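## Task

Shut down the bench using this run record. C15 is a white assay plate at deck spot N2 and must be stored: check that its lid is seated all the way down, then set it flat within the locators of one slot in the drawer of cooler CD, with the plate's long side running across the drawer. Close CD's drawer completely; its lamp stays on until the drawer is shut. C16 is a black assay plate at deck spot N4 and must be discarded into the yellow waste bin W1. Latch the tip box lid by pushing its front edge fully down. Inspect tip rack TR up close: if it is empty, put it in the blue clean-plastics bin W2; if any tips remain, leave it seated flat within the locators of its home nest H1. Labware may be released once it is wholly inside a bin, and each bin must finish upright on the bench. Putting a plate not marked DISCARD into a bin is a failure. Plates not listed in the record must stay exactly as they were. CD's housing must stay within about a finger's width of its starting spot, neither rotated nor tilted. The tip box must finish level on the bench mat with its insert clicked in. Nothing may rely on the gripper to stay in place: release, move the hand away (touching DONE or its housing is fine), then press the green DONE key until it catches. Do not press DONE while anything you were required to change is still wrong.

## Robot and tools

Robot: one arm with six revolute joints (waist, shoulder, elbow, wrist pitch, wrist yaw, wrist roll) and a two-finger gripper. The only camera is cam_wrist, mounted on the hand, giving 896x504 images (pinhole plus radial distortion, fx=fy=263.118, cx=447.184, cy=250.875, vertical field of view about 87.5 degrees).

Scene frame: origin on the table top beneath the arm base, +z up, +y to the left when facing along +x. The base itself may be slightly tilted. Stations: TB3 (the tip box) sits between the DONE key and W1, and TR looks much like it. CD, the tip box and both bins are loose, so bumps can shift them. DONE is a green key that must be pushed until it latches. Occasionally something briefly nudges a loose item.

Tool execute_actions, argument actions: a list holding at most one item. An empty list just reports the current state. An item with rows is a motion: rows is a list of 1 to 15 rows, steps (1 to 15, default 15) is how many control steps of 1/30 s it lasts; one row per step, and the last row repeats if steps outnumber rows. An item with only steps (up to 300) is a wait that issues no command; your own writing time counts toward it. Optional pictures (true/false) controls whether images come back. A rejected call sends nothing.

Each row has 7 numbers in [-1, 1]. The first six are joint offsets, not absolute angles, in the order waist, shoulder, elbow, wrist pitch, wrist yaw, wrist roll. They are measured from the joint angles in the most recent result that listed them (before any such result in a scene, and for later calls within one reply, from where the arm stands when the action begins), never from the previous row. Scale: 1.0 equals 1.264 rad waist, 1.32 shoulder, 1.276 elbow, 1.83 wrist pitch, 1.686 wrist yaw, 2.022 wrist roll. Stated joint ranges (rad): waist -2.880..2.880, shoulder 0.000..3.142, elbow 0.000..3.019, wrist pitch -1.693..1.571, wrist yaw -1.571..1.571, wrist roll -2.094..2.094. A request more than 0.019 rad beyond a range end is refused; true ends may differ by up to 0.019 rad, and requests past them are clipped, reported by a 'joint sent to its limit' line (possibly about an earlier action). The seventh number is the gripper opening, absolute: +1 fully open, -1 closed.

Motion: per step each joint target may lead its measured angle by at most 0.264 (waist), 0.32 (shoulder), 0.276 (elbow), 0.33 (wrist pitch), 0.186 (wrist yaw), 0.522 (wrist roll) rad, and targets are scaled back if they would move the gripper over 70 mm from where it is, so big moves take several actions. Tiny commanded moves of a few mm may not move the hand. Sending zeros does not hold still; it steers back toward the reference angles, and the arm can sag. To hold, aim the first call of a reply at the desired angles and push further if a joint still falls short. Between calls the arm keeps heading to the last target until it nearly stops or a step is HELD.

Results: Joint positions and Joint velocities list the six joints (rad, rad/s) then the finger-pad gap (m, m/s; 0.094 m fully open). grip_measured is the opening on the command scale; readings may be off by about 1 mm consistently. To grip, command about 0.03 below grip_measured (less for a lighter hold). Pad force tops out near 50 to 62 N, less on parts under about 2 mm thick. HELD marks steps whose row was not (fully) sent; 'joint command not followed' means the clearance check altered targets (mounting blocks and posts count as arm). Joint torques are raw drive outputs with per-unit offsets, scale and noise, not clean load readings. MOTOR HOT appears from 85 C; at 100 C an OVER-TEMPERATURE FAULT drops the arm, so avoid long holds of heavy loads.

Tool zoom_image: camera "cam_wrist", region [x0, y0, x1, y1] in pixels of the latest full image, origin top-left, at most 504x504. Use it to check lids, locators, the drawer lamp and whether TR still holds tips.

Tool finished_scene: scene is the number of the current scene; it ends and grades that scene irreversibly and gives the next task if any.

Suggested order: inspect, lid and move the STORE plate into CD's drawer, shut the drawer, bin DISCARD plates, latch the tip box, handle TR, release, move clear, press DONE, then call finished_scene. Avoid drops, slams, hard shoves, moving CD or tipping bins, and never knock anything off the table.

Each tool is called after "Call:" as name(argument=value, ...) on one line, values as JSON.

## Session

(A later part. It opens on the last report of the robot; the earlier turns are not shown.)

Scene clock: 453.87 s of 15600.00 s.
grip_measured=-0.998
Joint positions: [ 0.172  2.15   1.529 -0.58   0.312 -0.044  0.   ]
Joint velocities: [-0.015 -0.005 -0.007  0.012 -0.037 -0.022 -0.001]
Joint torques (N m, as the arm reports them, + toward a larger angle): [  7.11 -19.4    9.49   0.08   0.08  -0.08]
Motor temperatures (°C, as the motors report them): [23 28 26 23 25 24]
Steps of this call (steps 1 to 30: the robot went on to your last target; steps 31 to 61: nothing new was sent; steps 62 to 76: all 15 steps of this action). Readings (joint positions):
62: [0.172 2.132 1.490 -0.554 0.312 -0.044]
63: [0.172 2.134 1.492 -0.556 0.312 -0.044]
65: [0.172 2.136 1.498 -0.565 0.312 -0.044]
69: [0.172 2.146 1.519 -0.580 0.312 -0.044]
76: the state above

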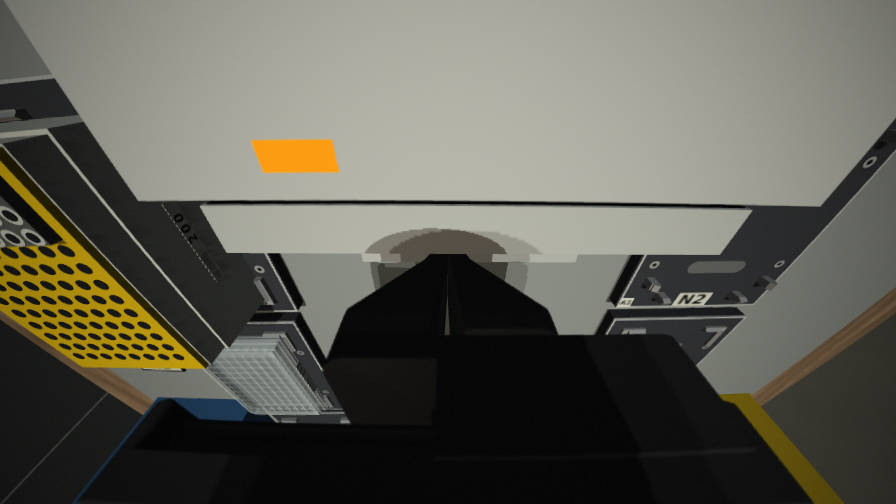

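Call:
execute_actions(actions=[{"rows":[[0,0.03,0.045,0,0,0,-1],[0,0.033,0.05,0,0,0,-1],[0,0.036,0.055,0,0,0,-1],[0,0.04,0.064,0,0,0,-1]]}])

Scene clock: 456.07 s of 15600.00 s.
grip_measured=-0.998
Joint positions: [ 0.172  2.16   1.557 -0.591  0.312 -0.044  0.   ]
Joint velocities: [ 0.005  0.005 -0.012 -0.007  0.066 -0.022 -0.   ]
Joint torques (N m, as the arm reports them, + toward a larger angle): [  7.43 -18.63  10.33   0.4    0.02  -0.03]
Motor temperatures (°C, as the motors report them): [23 28 26 23 25 24]
Steps of this call (steps 1 to 15: the robot went on to your last target; steps 16 to 51: nothing new was sent; steps 52 to 66: all 15 steps of this action). Readings (joint positions):
52: [0.172 2.150 1.531 -0.581 0.312 -0.044]
53: [0.172 2.151 1.532 -0.583 0.312 -0.044]
55: [0.172 2.154 1.540 -0.586 0.312 -0.044]
59: [0.172 2.160 1.557 -0.591 0.312 -0.044]
66: the state above

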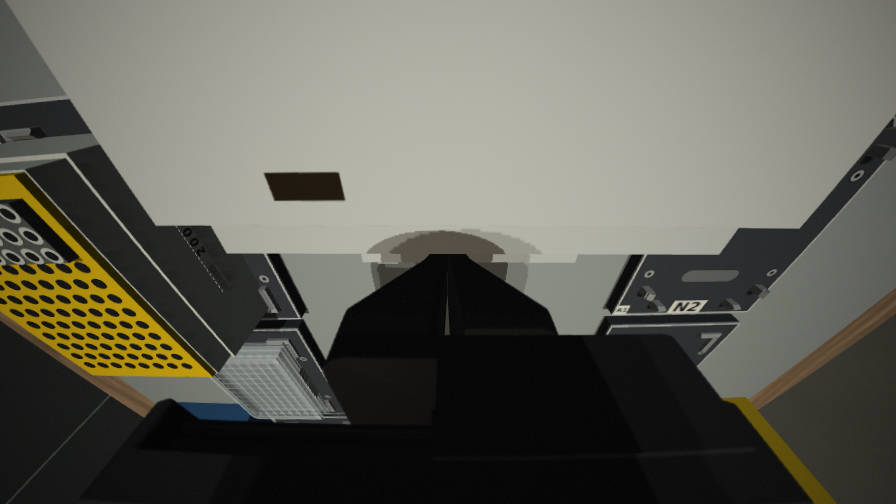

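Call:
execute_actions(actions=[{"rows":[[0,-0.05,-0.08,0.02,0,0,-1]]}])

Scene clock: 475.73 s of 15600.00 s.
grip_measured=-0.998
Joint positions: [ 0.172  2.122  1.455 -0.565  0.312 -0.044  0.   ]
Joint velocities: [ 0.015  0.005 -0.017 -0.002 -0.051 -0.037  0.   ]
Joint torques (N m, as the arm reports them, + toward a larger angle): [  6.6  -23.9    4.94   0.17   0.06  -0.1 ]
Motor temperatures (°C, as the motors report them): [23 29 27 24 25 24]
Steps of this call (steps 1 to 15: the robot went on to your last target; steps 16 to 90: nothing new was sent; then 16.17 s passed at rest; steps 91 to 105: all 15 steps of this action). Readings (joint positions):
91: [0.172 2.155 1.544 -0.583 0.312 -0.044]
92: [0.172 2.144 1.519 -0.570 0.312 -0.044]
94: [0.172 2.125 1.475 -0.567 0.312 -0.044]
98: [0.172 2.122 1.455 -0.567 0.312 -0.044]
105: the state above

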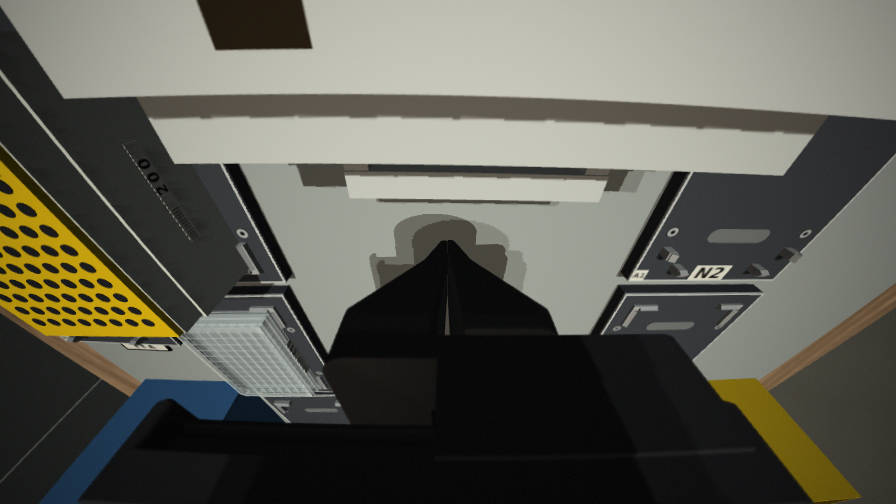

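Call:
execute_actions(actions=[{"rows":[[0,-0.04,0,-0.03,0,0,-1],[0,-0.08,0,-0.06,0,0,-1],[0,-0.12,0,-0.09,0,0,-1],[0,-0.16,0.03,-0.13,0,0,-1],[0,-0.18,0.05,-0.16,0,0,-1],[0,-0.18,0.07,-0.17,0,0,-1],[0,-0.18,0.09,-0.18,0,0,-1],[0,-0.18,0.11,-0.19,0,0.05,1],[0.05,-0.17,0.13,-0.2,0.03,0.1,1],[0.1,-0.15,0.14,-0.19,0.03,0.14,1],[0.15,-0.12,0.14,-0.18,0.05,0.14,1],[0.2,-0.09,0.14,-0.17,0.058,0.143,1],[0.24,-0.06,0.14,-0.16,0.058,0.143,1],[0.275,-0.03,0.14,-0.15,0.058,0.143,1]]}], pictures=false)

Call:
execute_actions(actions=[{"steps":20}])

Scene clock: 483.77 s of 15600.00 s.
grip_measured=+0.978
Joint positions: [ 0.249  1.996  1.541 -0.839  0.392  0.077  0.093]
Joint velocities: [ 0.679 -0.005  0.173 -0.002  0.139  0.344  0.044]
Joint torques (N m, as the arm reports them, + toward a larger angle): [ 10.77 -18.49   8.75  -0.25   0.03   0.  ]
Motor temperatures (°C, as the motors report them): [23 29 27 24 25 24]
Steps of this call (steps 1 to 15: the robot went on to your last target; steps 16 to 90: nothing new was sent; then 4.53 s passed at rest; steps 91 to 105: all 15 steps of this action). Readings (joint positions):
91: [0.172 2.121 1.455 -0.573 0.312 -0.044]
92: [0.172 2.116 1.455 -0.597 0.312 -0.044]
94: [0.172 2.095 1.453 -0.666 0.312 -0.044]
98: [0.172 2.033 1.458 -0.777 0.312 -0.039]
105: the state above

Scene clock: 484.43 s of 15600.00 s.
grip_measured=+0.999
Joint positions: [ 0.541  2.063  1.597 -0.839  0.407  0.228  0.094]
Joint velocities: [-0.239  0.015  0.017  0.012  0.095  0.051 -0.   ]
Joint torques (N m, as the arm reports them, + toward a larger angle): [  8.58 -19.52  10.52  -0.05   0.17   0.06]
Motor temperatures (°C, as the motors report them): [23 29 27 24 25 24]
Steps of this call (steps 1 to 20: the robot went on to your last target). Readings (joint positions):
1: [0.273 1.996 1.546 -0.839 0.396 0.089]
2: [0.299 1.996 1.549 -0.839 0.399 0.100]
4: [0.357 1.998 1.552 -0.839 0.403 0.123]
8: [0.480 2.024 1.580 -0.839 0.407 0.178]
20: the state above

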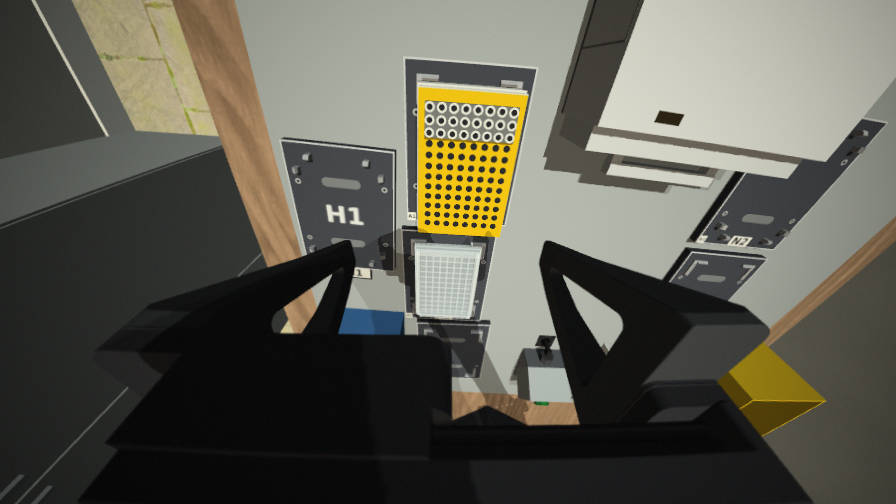

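Call:
execute_actions(actions=[{"rows":[[-0.012,0.04,0.02,0.02,0,0,1],[-0.012,0.08,0.025,0.04,0,0,1],[-0.012,0.11,0.025,0.06,0,0.005,1]]}])

Scene clock: 487.73 s of 15600.00 s.
grip_measured=+0.999
Joint positions: [ 0.513  2.216  1.612 -0.739  0.409  0.233  0.094]
Joint velocities: [ 0.005 -0.005 -0.002 -0.002 -0.022 -0.007 -0.001]
Joint torques (N m, as the arm reports them, + toward a larger angle): [ 10.9  -23.24   7.63  -0.07   0.04  -0.05]
Motor temperatures (°C, as the motors report them): [24 29 27 24 25 24]
Steps of this call (steps 1 to 30: the robot went on to your last target; steps 31 to 84: nothing new was sent; steps 85 to 99: all 15 steps of this action). Readings (joint positions):
85: [0.513 2.064 1.597 -0.835 0.409 0.233]
86: [0.513 2.069 1.597 -0.821 0.409 0.233]
88: [0.513 2.095 1.605 -0.773 0.409 0.233]
92: [0.513 2.167 1.612 -0.739 0.409 0.233]
99: the state above

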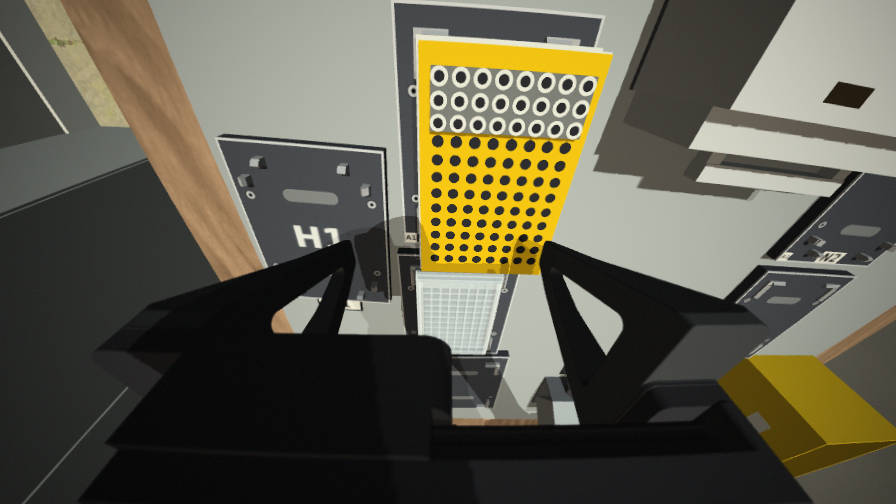

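Call:
execute_actions(actions=[{"rows":[[-0.056,0.065,0.08,0.008,-0.008,0,1]]}])

Scene clock: 494.27 s of 15600.00 s.
grip_measured=+1.000
Joint positions: [ 0.439  2.277  1.683 -0.729  0.389  0.233  0.094]
Joint velocities: [ 0.005  0.015  0.007  0.002  0.022 -0.007  0.   ]
Joint torques (N m, as the arm reports them, + toward a larger angle): [  9.23 -20.47   8.76  -0.13   0.31  -0.12]
Motor temperatures (°C, as the motors report them): [24 29 27 23 25 24]
Steps of this call (steps 1 to 15: the robot went on to your last target; steps 16 to 90: nothing new was sent; then 3.03 s passed at rest; steps 91 to 105: all 15 steps of this action). Readings (joint positions):
91: [0.510 2.220 1.618 -0.737 0.402 0.233]
92: [0.506 2.230 1.635 -0.737 0.398 0.233]
94: [0.490 2.254 1.669 -0.733 0.397 0.233]
98: [0.451 2.274 1.683 -0.729 0.397 0.233]
105: the state above

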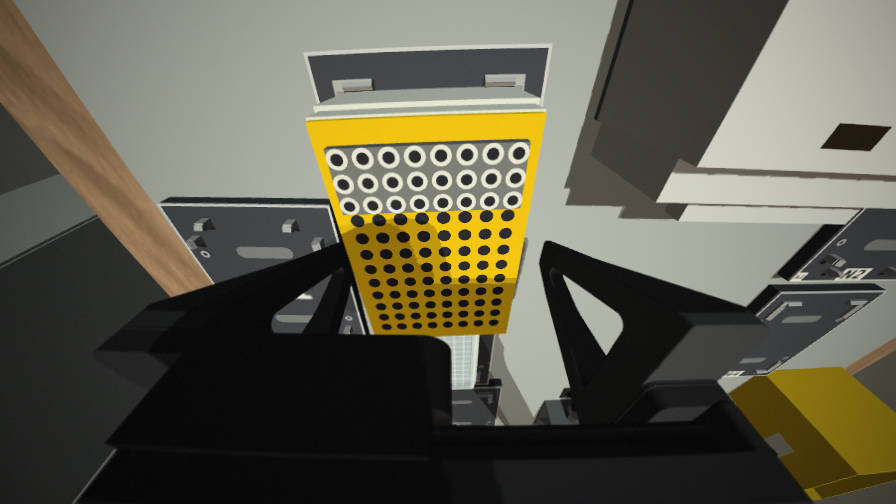

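Call:
execute_actions(actions=[{"rows":[[0,-0.01,0.015,0,-0.024,-0.022,1]]}])

Scene clock: 496.30 s of 15600.00 s.
grip_measured=+1.000
Joint positions: [ 0.439  2.277  1.683 -0.729  0.351  0.201  0.094]
Joint velocities: [-0.005 -0.015 -0.022  0.002 -0.022 -0.051  0.   ]
Joint torques (N m, as the arm reports them, + toward a larger angle): [ 10.22 -23.21   7.69  -0.16   0.    -0.22]
Motor temperatures (°C, as the motors report them): [24 29 27 23 25 24]
Steps of this call (steps 1 to 15: the robot went on to your last target; steps 16 to 46: nothing new was sent; steps 47 to 61: all 15 steps of this action). Readings (joint positions):
47: [0.439 2.277 1.683 -0.729 0.370 0.228]
48: [0.439 2.277 1.683 -0.729 0.359 0.222]
50: [0.439 2.277 1.683 -0.729 0.352 0.214]
54: [0.439 2.277 1.683 -0.729 0.351 0.206]
61: the state above

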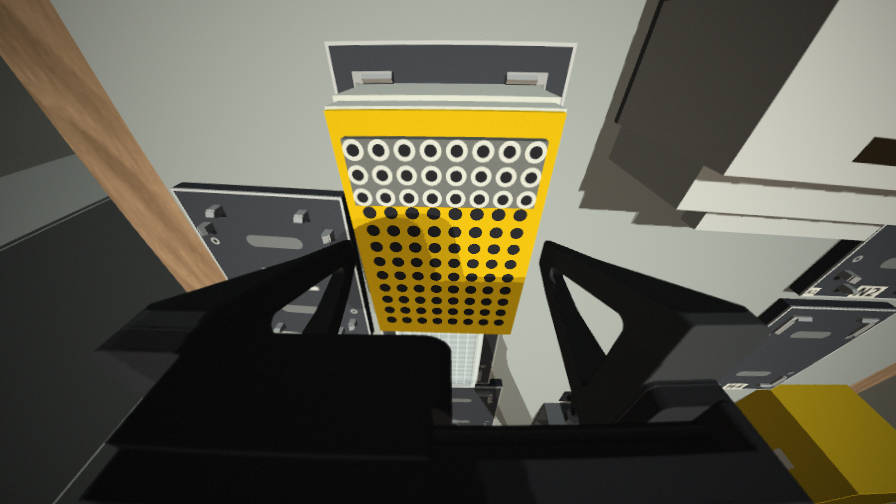

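Call:
execute_actions(actions=[{"rows":[[0,0.015,0.015,0,0,0,1],[0,0.02,0.015,0.01,0,0,1],[0,0.025,0.015,0.01,0.004,0,1],[0,0.03,0.015,0.015,0.008,0,1],[0,0.035,0.015,0.02,0.012,0,1],[0,0.04,0.015,0.02,0.016,0,1],[0,0.045,0.015,0.025,0.021,0,1],[0,0.048,0.015,0.028,0.026,0,1],[0,0.048,0.015,0.028,0.031,0,1]]}])

Scene clock: 499.60 s of 15600.00 s.
grip_measured=+1.000
Joint positions: [ 0.439  2.308  1.683 -0.687  0.401  0.2    0.094]
Joint velocities: [-0.024  0.054  0.002  0.012 -0.022 -0.007  0.   ]
Joint torques (N m, as the arm reports them, + toward a larger angle): [  8.93 -19.66   7.47   0.04   0.12  -0.08]
Motor temperatures (°C, as the motors report them): [24 29 27 23 25 24]
Steps of this call (steps 1 to 15: the robot went on to your last target; steps 16 to 84: nothing new was sent; steps 85 to 99: all 15 steps of this action). Readings (joint positions):
85: [0.439 2.277 1.683 -0.729 0.351 0.200]
86: [0.439 2.277 1.683 -0.728 0.351 0.200]
88: [0.439 2.277 1.683 -0.722 0.357 0.200]
92: [0.439 2.286 1.683 -0.699 0.386 0.200]
99: the state above

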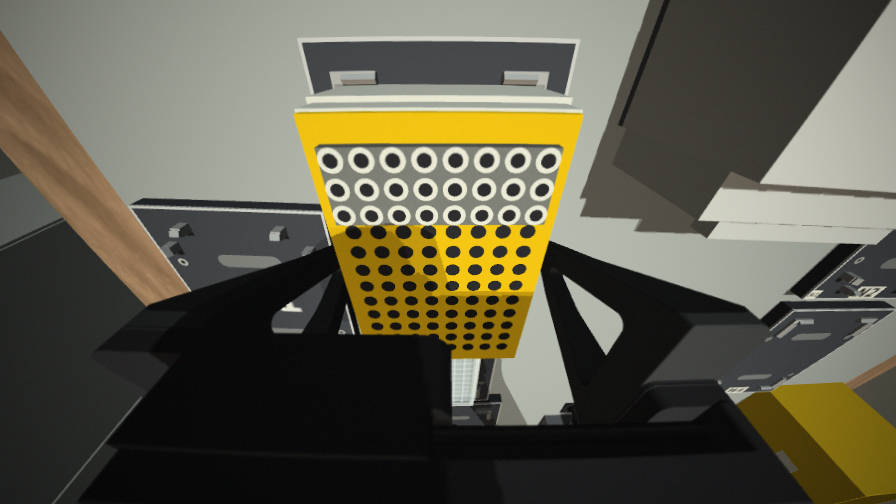

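Call:
execute_actions(actions=[{"rows":[[0,0.03,0.015,0,0,0,1],[0,0.035,0.015,0,0,0,1],[0,0.035,0.015,0,0,0,1],[0,0.035,0.015,0,0,0,1],[0,0.035,0.015,0,0,0,1],[0,0.035,0.015,0,0,0,1],[0,0.035,0.015,0,0,0,1],[0,0.035,0.015,0,0,0,0.9],[0,0.035,0.015,0,0,0,0.8],[0,0.035,0.015,0,0,0,0.7]]}])

Scene clock: 503.07 s of 15600.00 s.
grip_measured=+0.792
Joint positions: [ 0.44   2.322  1.683 -0.687  0.397  0.2    0.084]
Joint velocities: [-0.015 -0.015 -0.007 -0.017  0.022  0.051  0.001]
Joint torques (N m, as the arm reports them, + toward a larger angle): [  9.16 -20.61   7.4   -0.32   0.17  -0.1 ]
Motor temperatures (°C, as the motors report them): [24 29 27 23 25 24]
Steps of this call (steps 1 to 15: the robot went on to your last target; steps 16 to 89: nothing new was sent; steps 90 to 104: all 15 steps of this action). Readings (joint positions):
90: [0.439 2.313 1.683 -0.687 0.401 0.200]
91: [0.439 2.313 1.683 -0.687 0.401 0.200]
93: [0.439 2.314 1.683 -0.687 0.401 0.200]
97: [0.439 2.319 1.683 -0.687 0.401 0.200]
104: the state above

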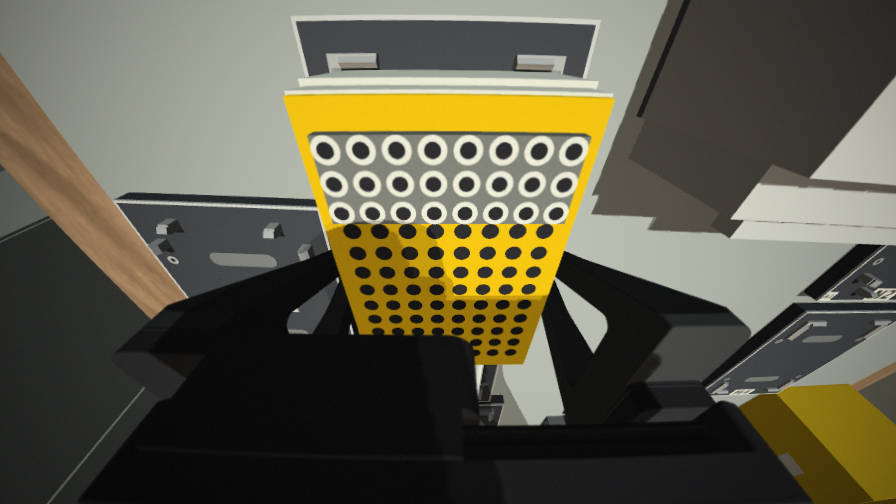

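Call:
execute_actions(actions=[{"rows":[[0,-0.025,0.015,0,0,0,0.74],[0.005,-0.035,0.015,0,0,0,0.74],[0.01,-0.045,0.015,-0.01,0,0,0.74],[0.012,-0.055,0.015,-0.015,0,0,0.74],[0.016,-0.065,0.015,-0.023,0,0,0.74],[0.02,-0.075,0.015,-0.03,0,0.01,0.74],[0.024,-0.085,0.015,-0.038,0,0.01,0.74],[0.03,-0.095,0.015,-0.05,0,0.015,0.74]]}])

Call:
execute_actions(actions=[{"rows":[[0.03,-0.01,0,0,0.01,0.03,0.74],[0.05,-0.01,0,0,0.01,0.05,0.74],[0.07,0,0,0,0.02,0.06,0.74],[0.09,0.01,0,0,0.02,0.08,0.74],[0.11,0.025,-0.01,0,0.02,0.09,0.74],[0.13,0.04,-0.015,0.01,0.03,0.1,0.74],[0.15,0.055,-0.02,0.02,0.034,0.12,0.74],[0.165,0.07,-0.025,0.02,0.034,0.13,0.74],[0.178,0.09,-0.028,0.028,0.034,0.133,0.74]]}], pictures=false)

Call:
execute_actions(actions=[{"steps":15}])

Scene clock: 515.47 s of 15600.00 s.
grip_measured=+0.792
Joint positions: [ 0.464  2.224  1.683 -0.767  0.395  0.216  0.084]
Joint velocities: [ 0.054 -0.22  -0.002 -0.012 -0.007  0.007  0.   ]
Joint torques (N m, as the arm reports them, + toward a larger angle): [  9.95 -24.36   8.08  -0.54   0.13   0.06]
Motor temperatures (°C, as the motors report them): [24 29 27 23 25 24]
Steps of this call (steps 1 to 15: the robot went on to your last target; steps 16 to 90: nothing new was sent; then 8.90 s passed at rest; steps 91 to 105: all 15 steps of this action). Readings (joint positions):
91: [0.440 2.322 1.683 -0.687 0.397 0.200]
92: [0.440 2.321 1.683 -0.687 0.397 0.200]
94: [0.440 2.318 1.683 -0.690 0.395 0.200]
98: [0.446 2.295 1.683 -0.733 0.394 0.205]
105: the state above

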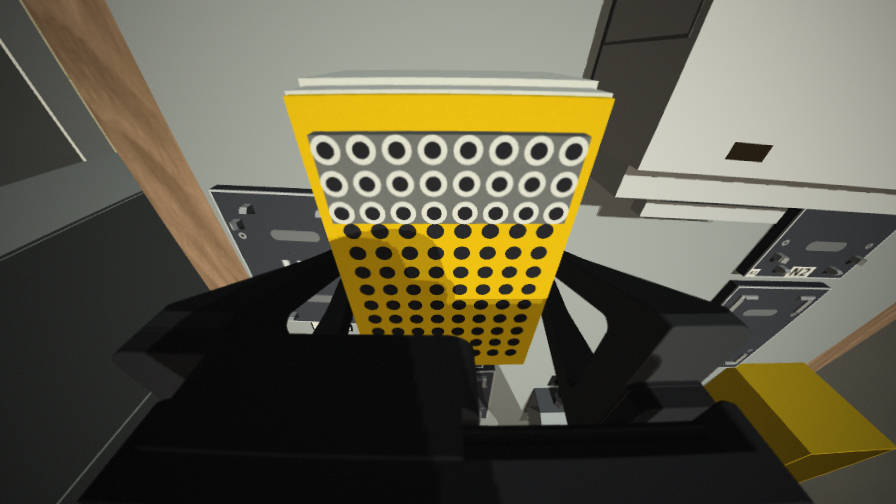

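Scene clock: 515.97 s of 15600.00 s.
grip_measured=+0.792
Joint positions: [ 0.681  2.29   1.667 -0.726  0.449  0.43   0.084]
Joint velocities: [ 0.444  0.366 -0.105  0.051  0.007  0.315 -0.001]
Joint torques (N m, as the arm reports them, + toward a larger angle): [  9.07 -19.02   5.56  -0.06   0.24  -0.01]
Motor temperatures (°C, as the motors report them): [24 29 27 23 25 24]
Steps of this call (steps 1 to 15: all 15 steps of this action). Readings (joint positions):
1: [0.467 2.219 1.683 -0.767 0.402 0.224]
2: [0.472 2.215 1.683 -0.767 0.409 0.239]
4: [0.488 2.215 1.683 -0.767 0.426 0.276]
8: [0.549 2.225 1.679 -0.760 0.444 0.342]
15: the state above

Scene clock: 516.47 s of 15600.00 s.
grip_measured=+0.792
Joint positions: [ 0.691  2.345  1.642 -0.724  0.45   0.471  0.084]
Joint velocities: [-0.054 -0.024  0.012 -0.022 -0.051  0.051  0.001]
Joint torques (N m, as the arm reports them, + toward a larger angle): [ 10.68 -22.35   6.32   0.08   0.18   0.03]
Motor temperatures (°C, as the motors report them): [24 29 27 23 25 24]
Steps of this call (steps 1 to 15: the robot went on to your last target). Readings (joint positions):
1: [0.695 2.302 1.663 -0.725 0.449 0.439]
2: [0.706 2.313 1.658 -0.725 0.449 0.445]
4: [0.719 2.331 1.650 -0.725 0.449 0.454]
8: [0.715 2.345 1.642 -0.725 0.449 0.465]
15: the state above

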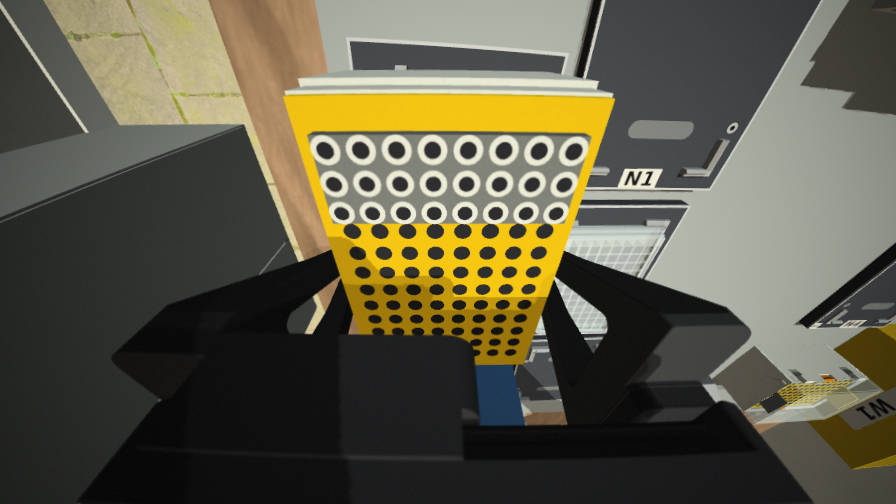

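Call:
execute_actions(actions=[{"rows":[[-0.022,0.045,0,0.024,0,0.03,0.74]]}])

Scene clock: 519.10 s of 15600.00 s.
grip_measured=+0.792
Joint positions: [ 0.667  2.389  1.642 -0.69   0.45   0.518  0.084]
Joint velocities: [-0.005  0.005 -0.002  0.032  0.022 -0.051 -0.   ]
Joint torques (N m, as the arm reports them, + toward a larger angle): [ 10.1  -19.55   5.58   0.06   0.08   0.09]
Motor temperatures (°C, as the motors report them): [24 29 27 23 25 24]
Steps of this call (steps 1 to 15: the robot went on to your last target; steps 16 to 64: nothing new was sent; steps 65 to 79: all 15 steps of this action). Readings (joint positions):
65: [0.689 2.347 1.642 -0.718 0.450 0.480]
66: [0.688 2.350 1.642 -0.707 0.450 0.488]
68: [0.684 2.359 1.642 -0.693 0.450 0.499]
72: [0.673 2.379 1.642 -0.691 0.450 0.511]
79: the state above

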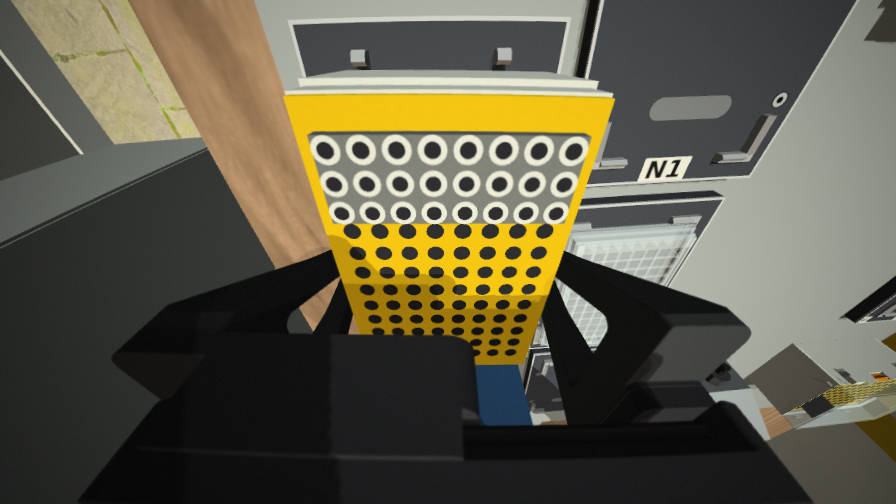

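Call:
execute_actions(actions=[{"rows":[[0,0,0,0,-0.015,-0.016,0.74],[0,0,0,0,-0.015,-0.016,0.74],[0,0,0,0,-0.015,-0.016,0.74],[0,0.022,0,0.013,-0.015,-0.016,0.74]]}])

Scene clock: 522.43 s of 15600.00 s.
grip_measured=+0.792
Joint positions: [ 0.667  2.39   1.642 -0.677  0.428  0.498  0.084]
Joint velocities: [ 0.005 -0.005 -0.012  0.002 -0.007 -0.066 -0.001]
Joint torques (N m, as the arm reports them, + toward a larger angle): [ 10.04 -19.82   5.42   0.29   0.06  -0.21]
Motor temperatures (°C, as the motors report them): [24 29 27 23 25 24]
Steps of this call (steps 1 to 15: the robot went on to your last target; steps 16 to 85: nothing new was sent; steps 86 to 100: all 15 steps of this action). Readings (joint positions):
86: [0.667 2.389 1.642 -0.689 0.440 0.516]
87: [0.667 2.389 1.642 -0.689 0.432 0.513]
89: [0.667 2.389 1.642 -0.687 0.428 0.507]
93: [0.667 2.390 1.642 -0.678 0.428 0.502]
100: the state above

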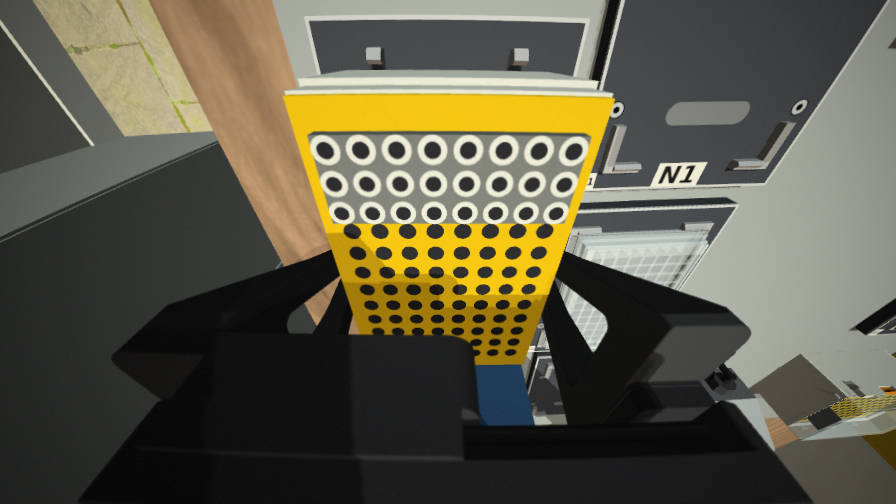

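Call:
execute_actions(actions=[{"rows":[[0,0.033,0,0,0,0,0.74],[0,0.033,0,0,0,0,0.74],[0,0.033,0,0.008,0.004,0,0.74],[0,0.033,0,0.011,0.008,0,0.74],[0,0.033,0,0.011,0.011,0,0.74],[0,0.033,0,0.011,0.014,0,0.74]]}])

Scene clock: 524.63 s of 15600.00 s.
grip_measured=+0.792
Joint positions: [ 0.668  2.399  1.642 -0.671  0.442  0.498  0.084]
Joint velocities: [-0.005 -0.015 -0.002  0.007 -0.051 -0.022 -0.   ]
Joint torques (N m, as the arm reports them, + toward a larger angle): [  9.74 -18.36   5.49   0.22   0.34  -0.04]
Motor temperatures (°C, as the motors report them): [24 29 27 23 25 24]
Steps of this call (steps 1 to 15: the robot went on to your last target; steps 16 to 51: nothing new was sent; steps 52 to 66: all 15 steps of this action). Readings (joint positions):
52: [0.667 2.391 1.642 -0.677 0.428 0.498]
53: [0.667 2.392 1.642 -0.677 0.428 0.498]
55: [0.667 2.396 1.642 -0.675 0.434 0.498]
59: [0.668 2.399 1.642 -0.671 0.442 0.498]
66: the state above

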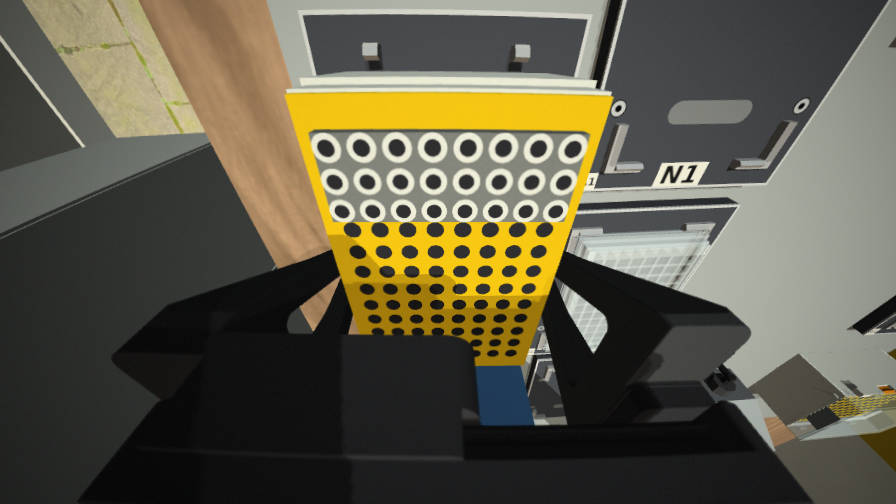

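On the near locators' ramps; nudge forward.

Call:
execute_actions(actions=[{"rows":[[0,0.01,0.02,0.02,0,0,0.74],[0,0.01,0.02,0.02,0,0,0.74],[0,0.01,0.02,0.02,0,0,0.74],[0,0.01,0.02,0.02,0,0,0.74],[0,0.03,0.02,0.02,0,0,0.74]]}])

Call:
execute_actions(actions=[{"rows":[[0,0,0,0,0,0,0.79],[0,0,0,0,0,0,0.81],[0,0,0,0,0,0,0.85],[0,0,0,0,0,0,1]],"steps":10}])

Scene clock: 527.53 s of 15600.00 s.
grip_measured=+0.792
Joint positions: [ 0.668  2.399  1.642 -0.666  0.441  0.498  0.084]
Joint velocities: [-0.005  0.005  0.002 -0.012 -0.022 -0.022 -0.001]
Joint torques (N m, as the arm reports them, + toward a larger angle): [ 10.48 -18.65   7.66   1.08   0.09  -0.09]
Motor temperatures (°C, as the motors report them): [24 29 27 23 26 24]
Steps of this call (steps 1 to 15: the robot went on to your last target; steps 16 to 72: nothing new was sent; steps 73 to 87: all 15 steps of this action). Readings (joint positions):
73: [0.668 2.399 1.642 -0.669 0.442 0.498]
74: [0.668 2.399 1.642 -0.668 0.442 0.498]
76: [0.668 2.399 1.642 -0.667 0.441 0.498]
80: [0.668 2.399 1.642 -0.666 0.441 0.498]
87: the state above

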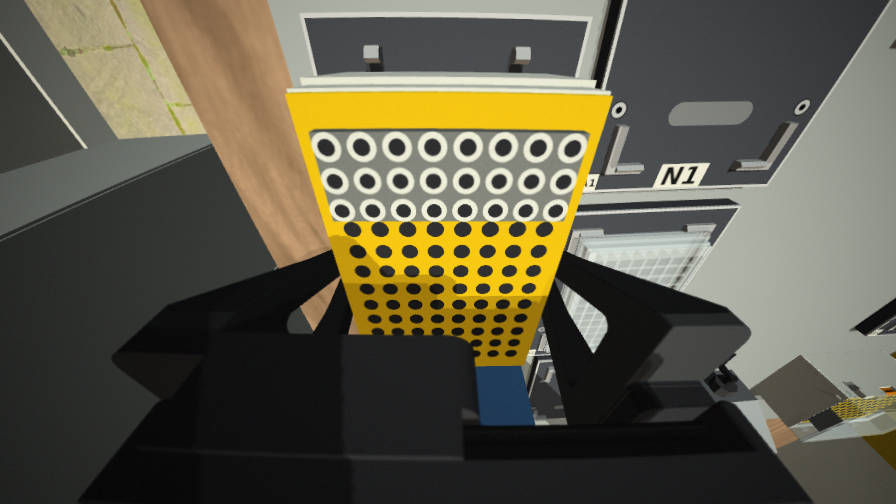

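Scene clock: 527.87 s of 15600.00 s.
grip_measured=+0.999
Joint positions: [ 0.668  2.399  1.642 -0.668  0.441  0.498  0.094]
Joint velocities: [-0.015 -0.024 -0.012  0.007  0.037  0.095  0.   ]
Joint torques (N m, as the arm reports them, + toward a larger angle): [ 10.3  -21.95   5.53  -0.27   0.07  -0.09]
Motor temperatures (°C, as the motors report them): [24 29 27 23 26 24]
Steps of this call (steps 1 to 10: all 10 steps of this action). Readings (joint positions):
1: [0.668 2.399 1.642 -0.668 0.441 0.498]
2: [0.668 2.399 1.642 -0.668 0.441 0.498]
4: [0.668 2.399 1.642 -0.668 0.441 0.498]
8: [0.668 2.399 1.642 -0.668 0.441 0.498]
10: the state above

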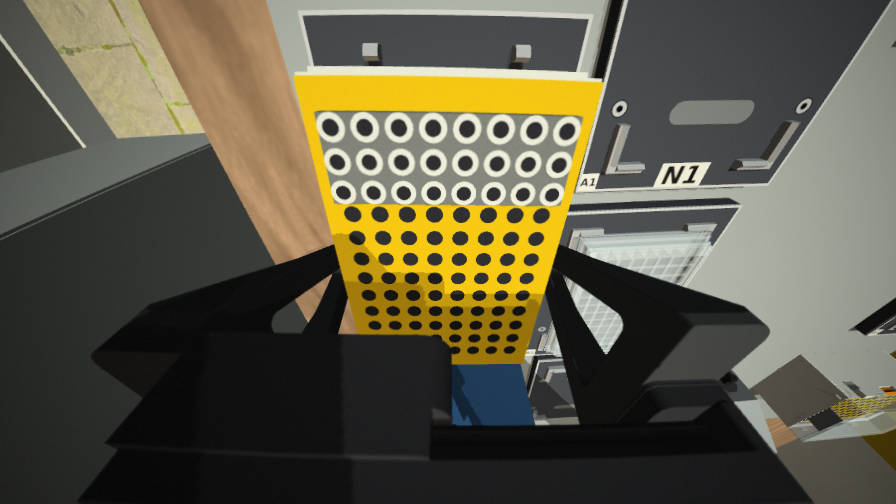

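Call:
execute_actions(actions=[{"rows":[[0,0,0,0,0,0,0.85],[0,0,0,0,0,0,0.75],[0,0,0,0,0,0,0.75],[0,0,0,0,0,0,0.75],[0,0,0,0,0,0,0.75],[0,0,0.035,0.015,0.012,0,0.75]]}])

Call:
execute_actions(actions=[{"rows":[[0,0,0,0,0,0,0.8],[0,0,0,0,0,0,0.85],[0,0,0,0,0,0,1]],"steps":12}])

Scene clock: 532.10 s of 15600.00 s.
grip_measured=+0.786
Joint positions: [ 0.668  2.399  1.643 -0.655  0.453  0.498  0.084]
Joint velocities: [-0.005 -0.024  0.017  0.012 -0.022 -0.037  0.001]
Joint torques (N m, as the arm reports them, + toward a larger angle): [  9.53 -21.83   9.29   0.47   0.37  -0.04]
Motor temperatures (°C, as the motors report them): [24 29 26 23 25 24]
Steps of this call (steps 1 to 15: the robot went on to your last target; steps 16 to 90: nothing new was sent; then 0.73 s passed at rest; steps 91 to 105: all 15 steps of this action). Readings (joint positions):
91: [0.668 2.399 1.642 -0.668 0.441 0.498]
92: [0.668 2.399 1.642 -0.668 0.441 0.498]
94: [0.668 2.399 1.642 -0.668 0.441 0.498]
98: [0.668 2.399 1.642 -0.657 0.450 0.498]
105: the state above

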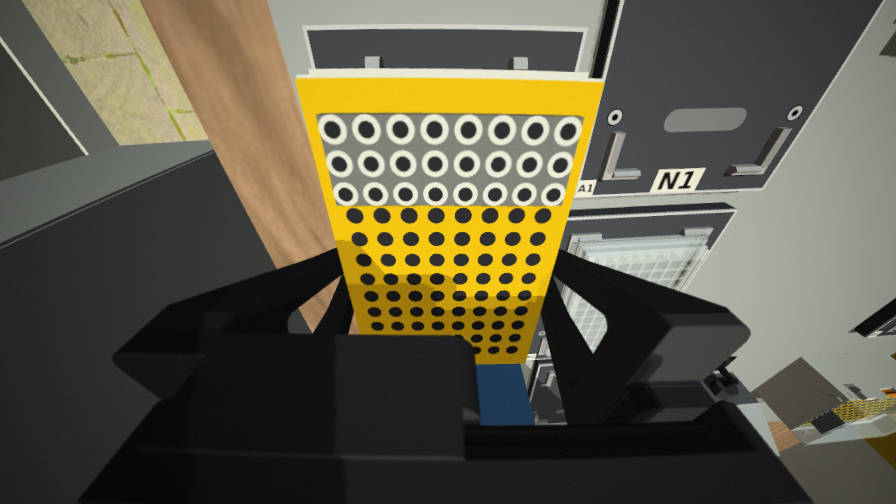

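Scene clock: 532.50 s of 15600.00 s.
grip_measured=+0.999
Joint positions: [ 0.668  2.399  1.643 -0.655  0.452  0.498  0.094]
Joint velocities: [-0.015 -0.005 -0.012  0.002 -0.007  0.007 -0.   ]
Joint torques (N m, as the arm reports them, + toward a larger angle): [ 10.21 -21.5    5.48   0.08   0.11  -0.09]
Motor temperatures (°C, as the motors report them): [24 29 26 23 25 24]
Steps of this call (steps 1 to 12: all 12 steps of this action). Readings (joint positions):
1: [0.668 2.399 1.643 -0.655 0.452 0.498]
2: [0.668 2.399 1.643 -0.655 0.452 0.498]
4: [0.668 2.399 1.643 -0.655 0.452 0.498]
8: [0.668 2.399 1.643 -0.655 0.452 0.498]
12: the state above

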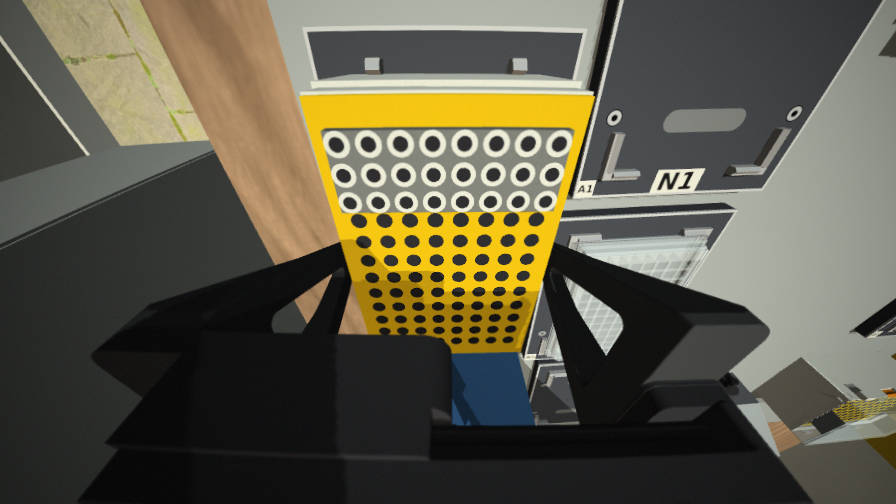

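Call:
execute_actions(actions=[{"rows":[[0.01,-0.04,0,0,0,0,1],[0.015,-0.06,0,-0.01,0,0,1],[0.02,-0.08,0,-0.02,0,0,1],[0.03,-0.11,0,-0.04,0,0,1],[0.04,-0.14,0,-0.06,0,0,1],[0.04,-0.18,0,-0.08,0,0,1],[0.04,-0.24,0,-0.1,0,0,1]]}])

Call:
execute_actions(actions=[{"rows":[[-0.1,-0.35,-0.3,0,0,0.2,-1]]}], pictures=false)

Call:
execute_actions(actions=[{"steps":15}])

Scene clock: 538.80 s of 15600.00 s.
grip_measured=+0.999
Joint positions: [ 0.691  2.172  1.641 -0.811  0.452  0.498  0.094]
Joint velocities: [ 0.063 -0.747  0.007 -0.217 -0.022 -0.007 -0.   ]
Joint torques (N m, as the arm reports them, + toward a larger angle): [ 11.86 -25.22   7.08  -0.28   0.12  -0.09]
Motor temperatures (°C, as the motors report them): [24 29 26 23 25 24]
Steps of this call (steps 1 to 15: the robot went on to your last target; steps 16 to 90: nothing new was sent; then 2.80 s passed at rest; steps 91 to 105: all 15 steps of this action). Readings (joint positions):
91: [0.668 2.398 1.643 -0.655 0.452 0.498]
92: [0.668 2.396 1.643 -0.657 0.452 0.498]
94: [0.670 2.383 1.642 -0.677 0.452 0.498]
98: [0.678 2.326 1.641 -0.740 0.452 0.498]
105: the state above

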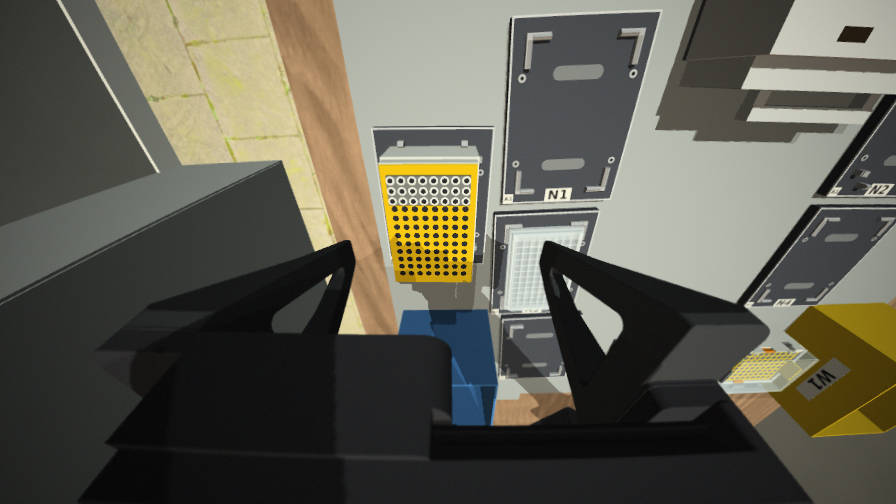

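Scene clock: 539.30 s of 15600.00 s.
grip_measured=-0.997
Joint positions: [ 0.542  1.679  1.268 -0.811  0.454  0.859  0.   ]
Joint velocities: [ 0.015  0.005 -0.032  0.002 -0.037  0.212  0.   ]
Joint torques (N m, as the arm reports them, + toward a larger angle): [  8.75 -14.23   6.92   0.16   0.07   0.01]
Motor temperatures (°C, as the motors report them): [24 29 26 23 25 24]
Steps of this call (steps 1 to 15: all 15 steps of this action). Readings (joint positions):
1: [0.690 2.142 1.625 -0.808 0.451 0.525]
2: [0.690 2.099 1.590 -0.803 0.451 0.556]
4: [0.678 2.007 1.504 -0.803 0.451 0.613]
8: [0.624 1.817 1.334 -0.803 0.451 0.733]
15: the state above

Scene clock: 539.80 s of 15600.00 s.
grip_measured=-0.997
Joint positions: [ 0.555  1.684  1.266 -0.811  0.454  0.889  0.   ]
Joint velocities: [ 0.005 -0.015 -0.002 -0.022 -0.007 -0.007  0.001]
Joint torques (N m, as the arm reports them, + toward a larger angle): [  7.75 -15.45   7.1    0.01   0.04  -0.01]
Motor temperatures (°C, as the motors report them): [24 29 26 23 25 24]
Steps of this call (steps 1 to 15: the robot went on to your last target). Readings (joint positions):
1: [0.542 1.680 1.268 -0.811 0.454 0.865]
2: [0.545 1.681 1.267 -0.811 0.454 0.870]
4: [0.549 1.684 1.266 -0.811 0.454 0.877]
8: [0.555 1.684 1.266 -0.811 0.454 0.885]
15: the state above

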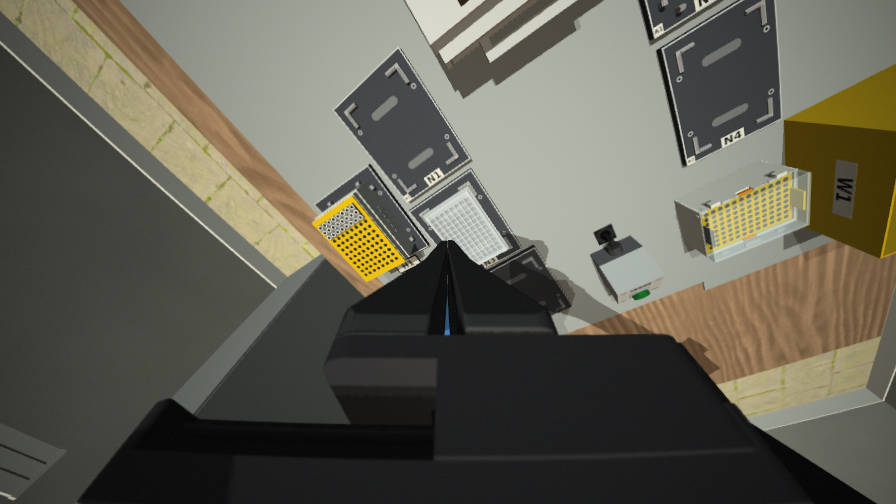

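Call:
execute_actions(actions=[{"rows":[[-0.305,-0.2,-0.78,0.42,-0.088,0.315,-1]]}], pictures=false)

Call:
execute_actions(actions=[{"steps":25}])

Scene clock: 542.07 s of 15600.00 s.
grip_measured=-0.997
Joint positions: [ 0.139  1.439  0.528 -0.106  0.315  1.389  0.   ]
Joint velocities: [-0.015  0.005 -1.492  0.261  0.007  0.33   0.001]
Joint torques (N m, as the arm reports them, + toward a larger angle): [  4.66 -13.07   2.91   0.3   -0.02   0.05]
Motor temperatures (°C, as the motors report them): [24 29 26 23 25 24]
Steps of this call (steps 1 to 15: the robot went on to your last target; steps 16 to 53: nothing new was sent; steps 54 to 68: all 15 steps of this action). Readings (joint positions):
54: [0.547 1.675 1.247 -0.775 0.416 0.928]
55: [0.534 1.655 1.208 -0.714 0.383 0.973]
57: [0.483 1.603 1.115 -0.610 0.344 1.063]
61: [0.320 1.509 0.924 -0.382 0.317 1.219]
68: the state above

Scene clock: 542.90 s of 15600.00 s.
grip_measured=-0.997
Joint positions: [ 0.161  1.439  0.269 -0.05   0.307  1.513  0.   ]
Joint velocities: [-0.024  0.005 -0.002 -0.007 -0.022 -0.022  0.   ]
Joint torques (N m, as the arm reports them, + toward a larger angle): [ 2.84 -9.69  0.47  0.07  0.03  0.03]
Motor temperatures (°C, as the motors report them): [24 29 26 23 25 24]
Steps of this call (steps 1 to 25: the robot went on to your last target). Readings (joint positions):
1: [0.140 1.439 0.474 -0.098 0.313 1.401]
2: [0.142 1.439 0.421 -0.089 0.311 1.416]
4: [0.152 1.439 0.318 -0.071 0.308 1.451]
8: [0.161 1.439 0.236 -0.071 0.307 1.490]
25: the state above

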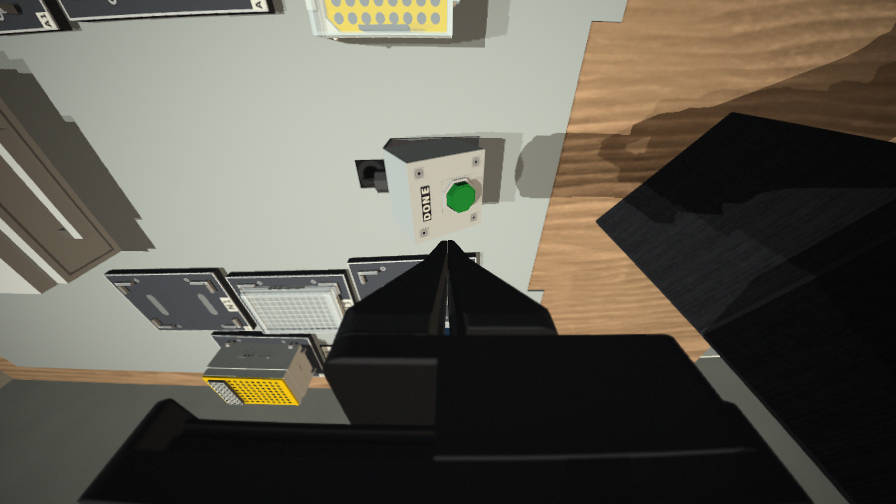

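Call:
execute_actions(actions=[{"rows":[[-0.01,0.04,0,0.02,0,0,-1],[-0.01,0.07,0,0.04,0,0,-1],[-0.02,0.1,0,0.06,0,0,-1],[-0.02,0.13,0,0.085,0,0,-1],[-0.03,0.16,0,0.11,0,0,-1],[-0.03,0.19,0,0.13,-0.013,0,-1],[-0.04,0.22,0,0.155,-0.013,0,-1],[-0.04,0.25,0.01,0.18,-0.013,-0.02,-1],[-0.04,0.28,0.01,0.2,-0.013,-0.02,-1],[-0.04,0.31,0.01,0.235,-0.013,-0.02,-1]]}], pictures=false)

Call:
execute_actions(actions=[{"steps":10}])

Scene clock: 548.40 s of 15600.00 s.
grip_measured=-0.997
Joint positions: [0.117 1.857 0.274 0.358 0.287 1.49  0.   ]
Joint velocities: [-0.005  0.005 -0.012  0.134  0.007  0.022  0.001]
Joint torques (N m, as the arm reports them, + toward a larger angle): [ 2.35 -9.25 -3.    0.48  0.   -0.17]
Motor temperatures (°C, as the motors report them): [24 29 26 23 25 24]
Steps of this call (steps 1 to 15: the robot went on to your last target; steps 16 to 90: nothing new was sent; then 2.00 s passed at rest; steps 91 to 105: all 15 steps of this action). Readings (joint positions):
91: [0.161 1.442 0.269 -0.044 0.307 1.514]
92: [0.160 1.452 0.269 -0.029 0.307 1.514]
94: [0.154 1.503 0.269 0.031 0.307 1.514]
98: [0.129 1.678 0.269 0.189 0.289 1.509]
105: the state above

Scene clock: 548.73 s of 15600.00 s.
grip_measured=-0.997
Joint positions: [0.117 1.857 0.275 0.37  0.287 1.485 0.   ]
Joint velocities: [ 0.005 -0.005  0.012 -0.012  0.037  0.051  0.   ]
Joint torques (N m, as the arm reports them, + toward a larger angle): [  2.17 -11.09  -2.8    0.24   0.04  -0.14]
Motor temperatures (°C, as the motors report them): [24 29 26 23 25 24]
Steps of this call (steps 1 to 10: the robot went on to your last target). Readings (joint positions):
1: [0.117 1.857 0.275 0.363 0.287 1.489]
2: [0.117 1.857 0.275 0.367 0.287 1.488]
4: [0.117 1.857 0.275 0.370 0.287 1.487]
8: [0.117 1.857 0.275 0.370 0.287 1.486]
10: the state above

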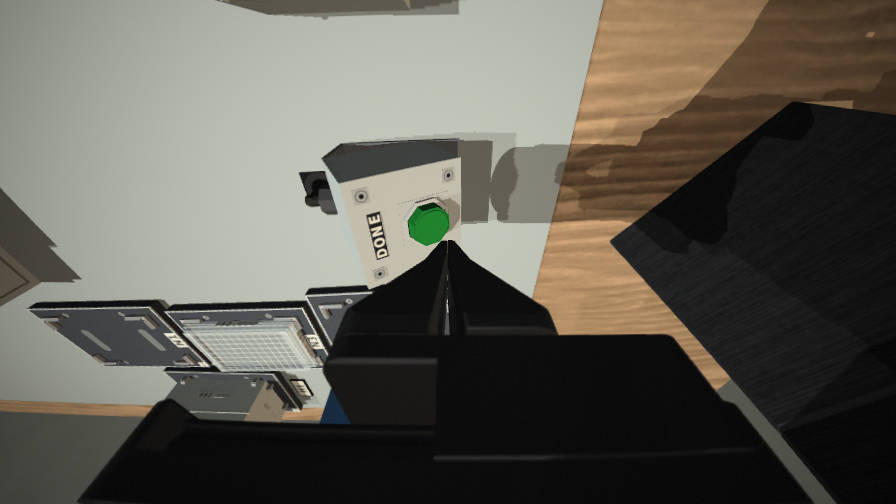

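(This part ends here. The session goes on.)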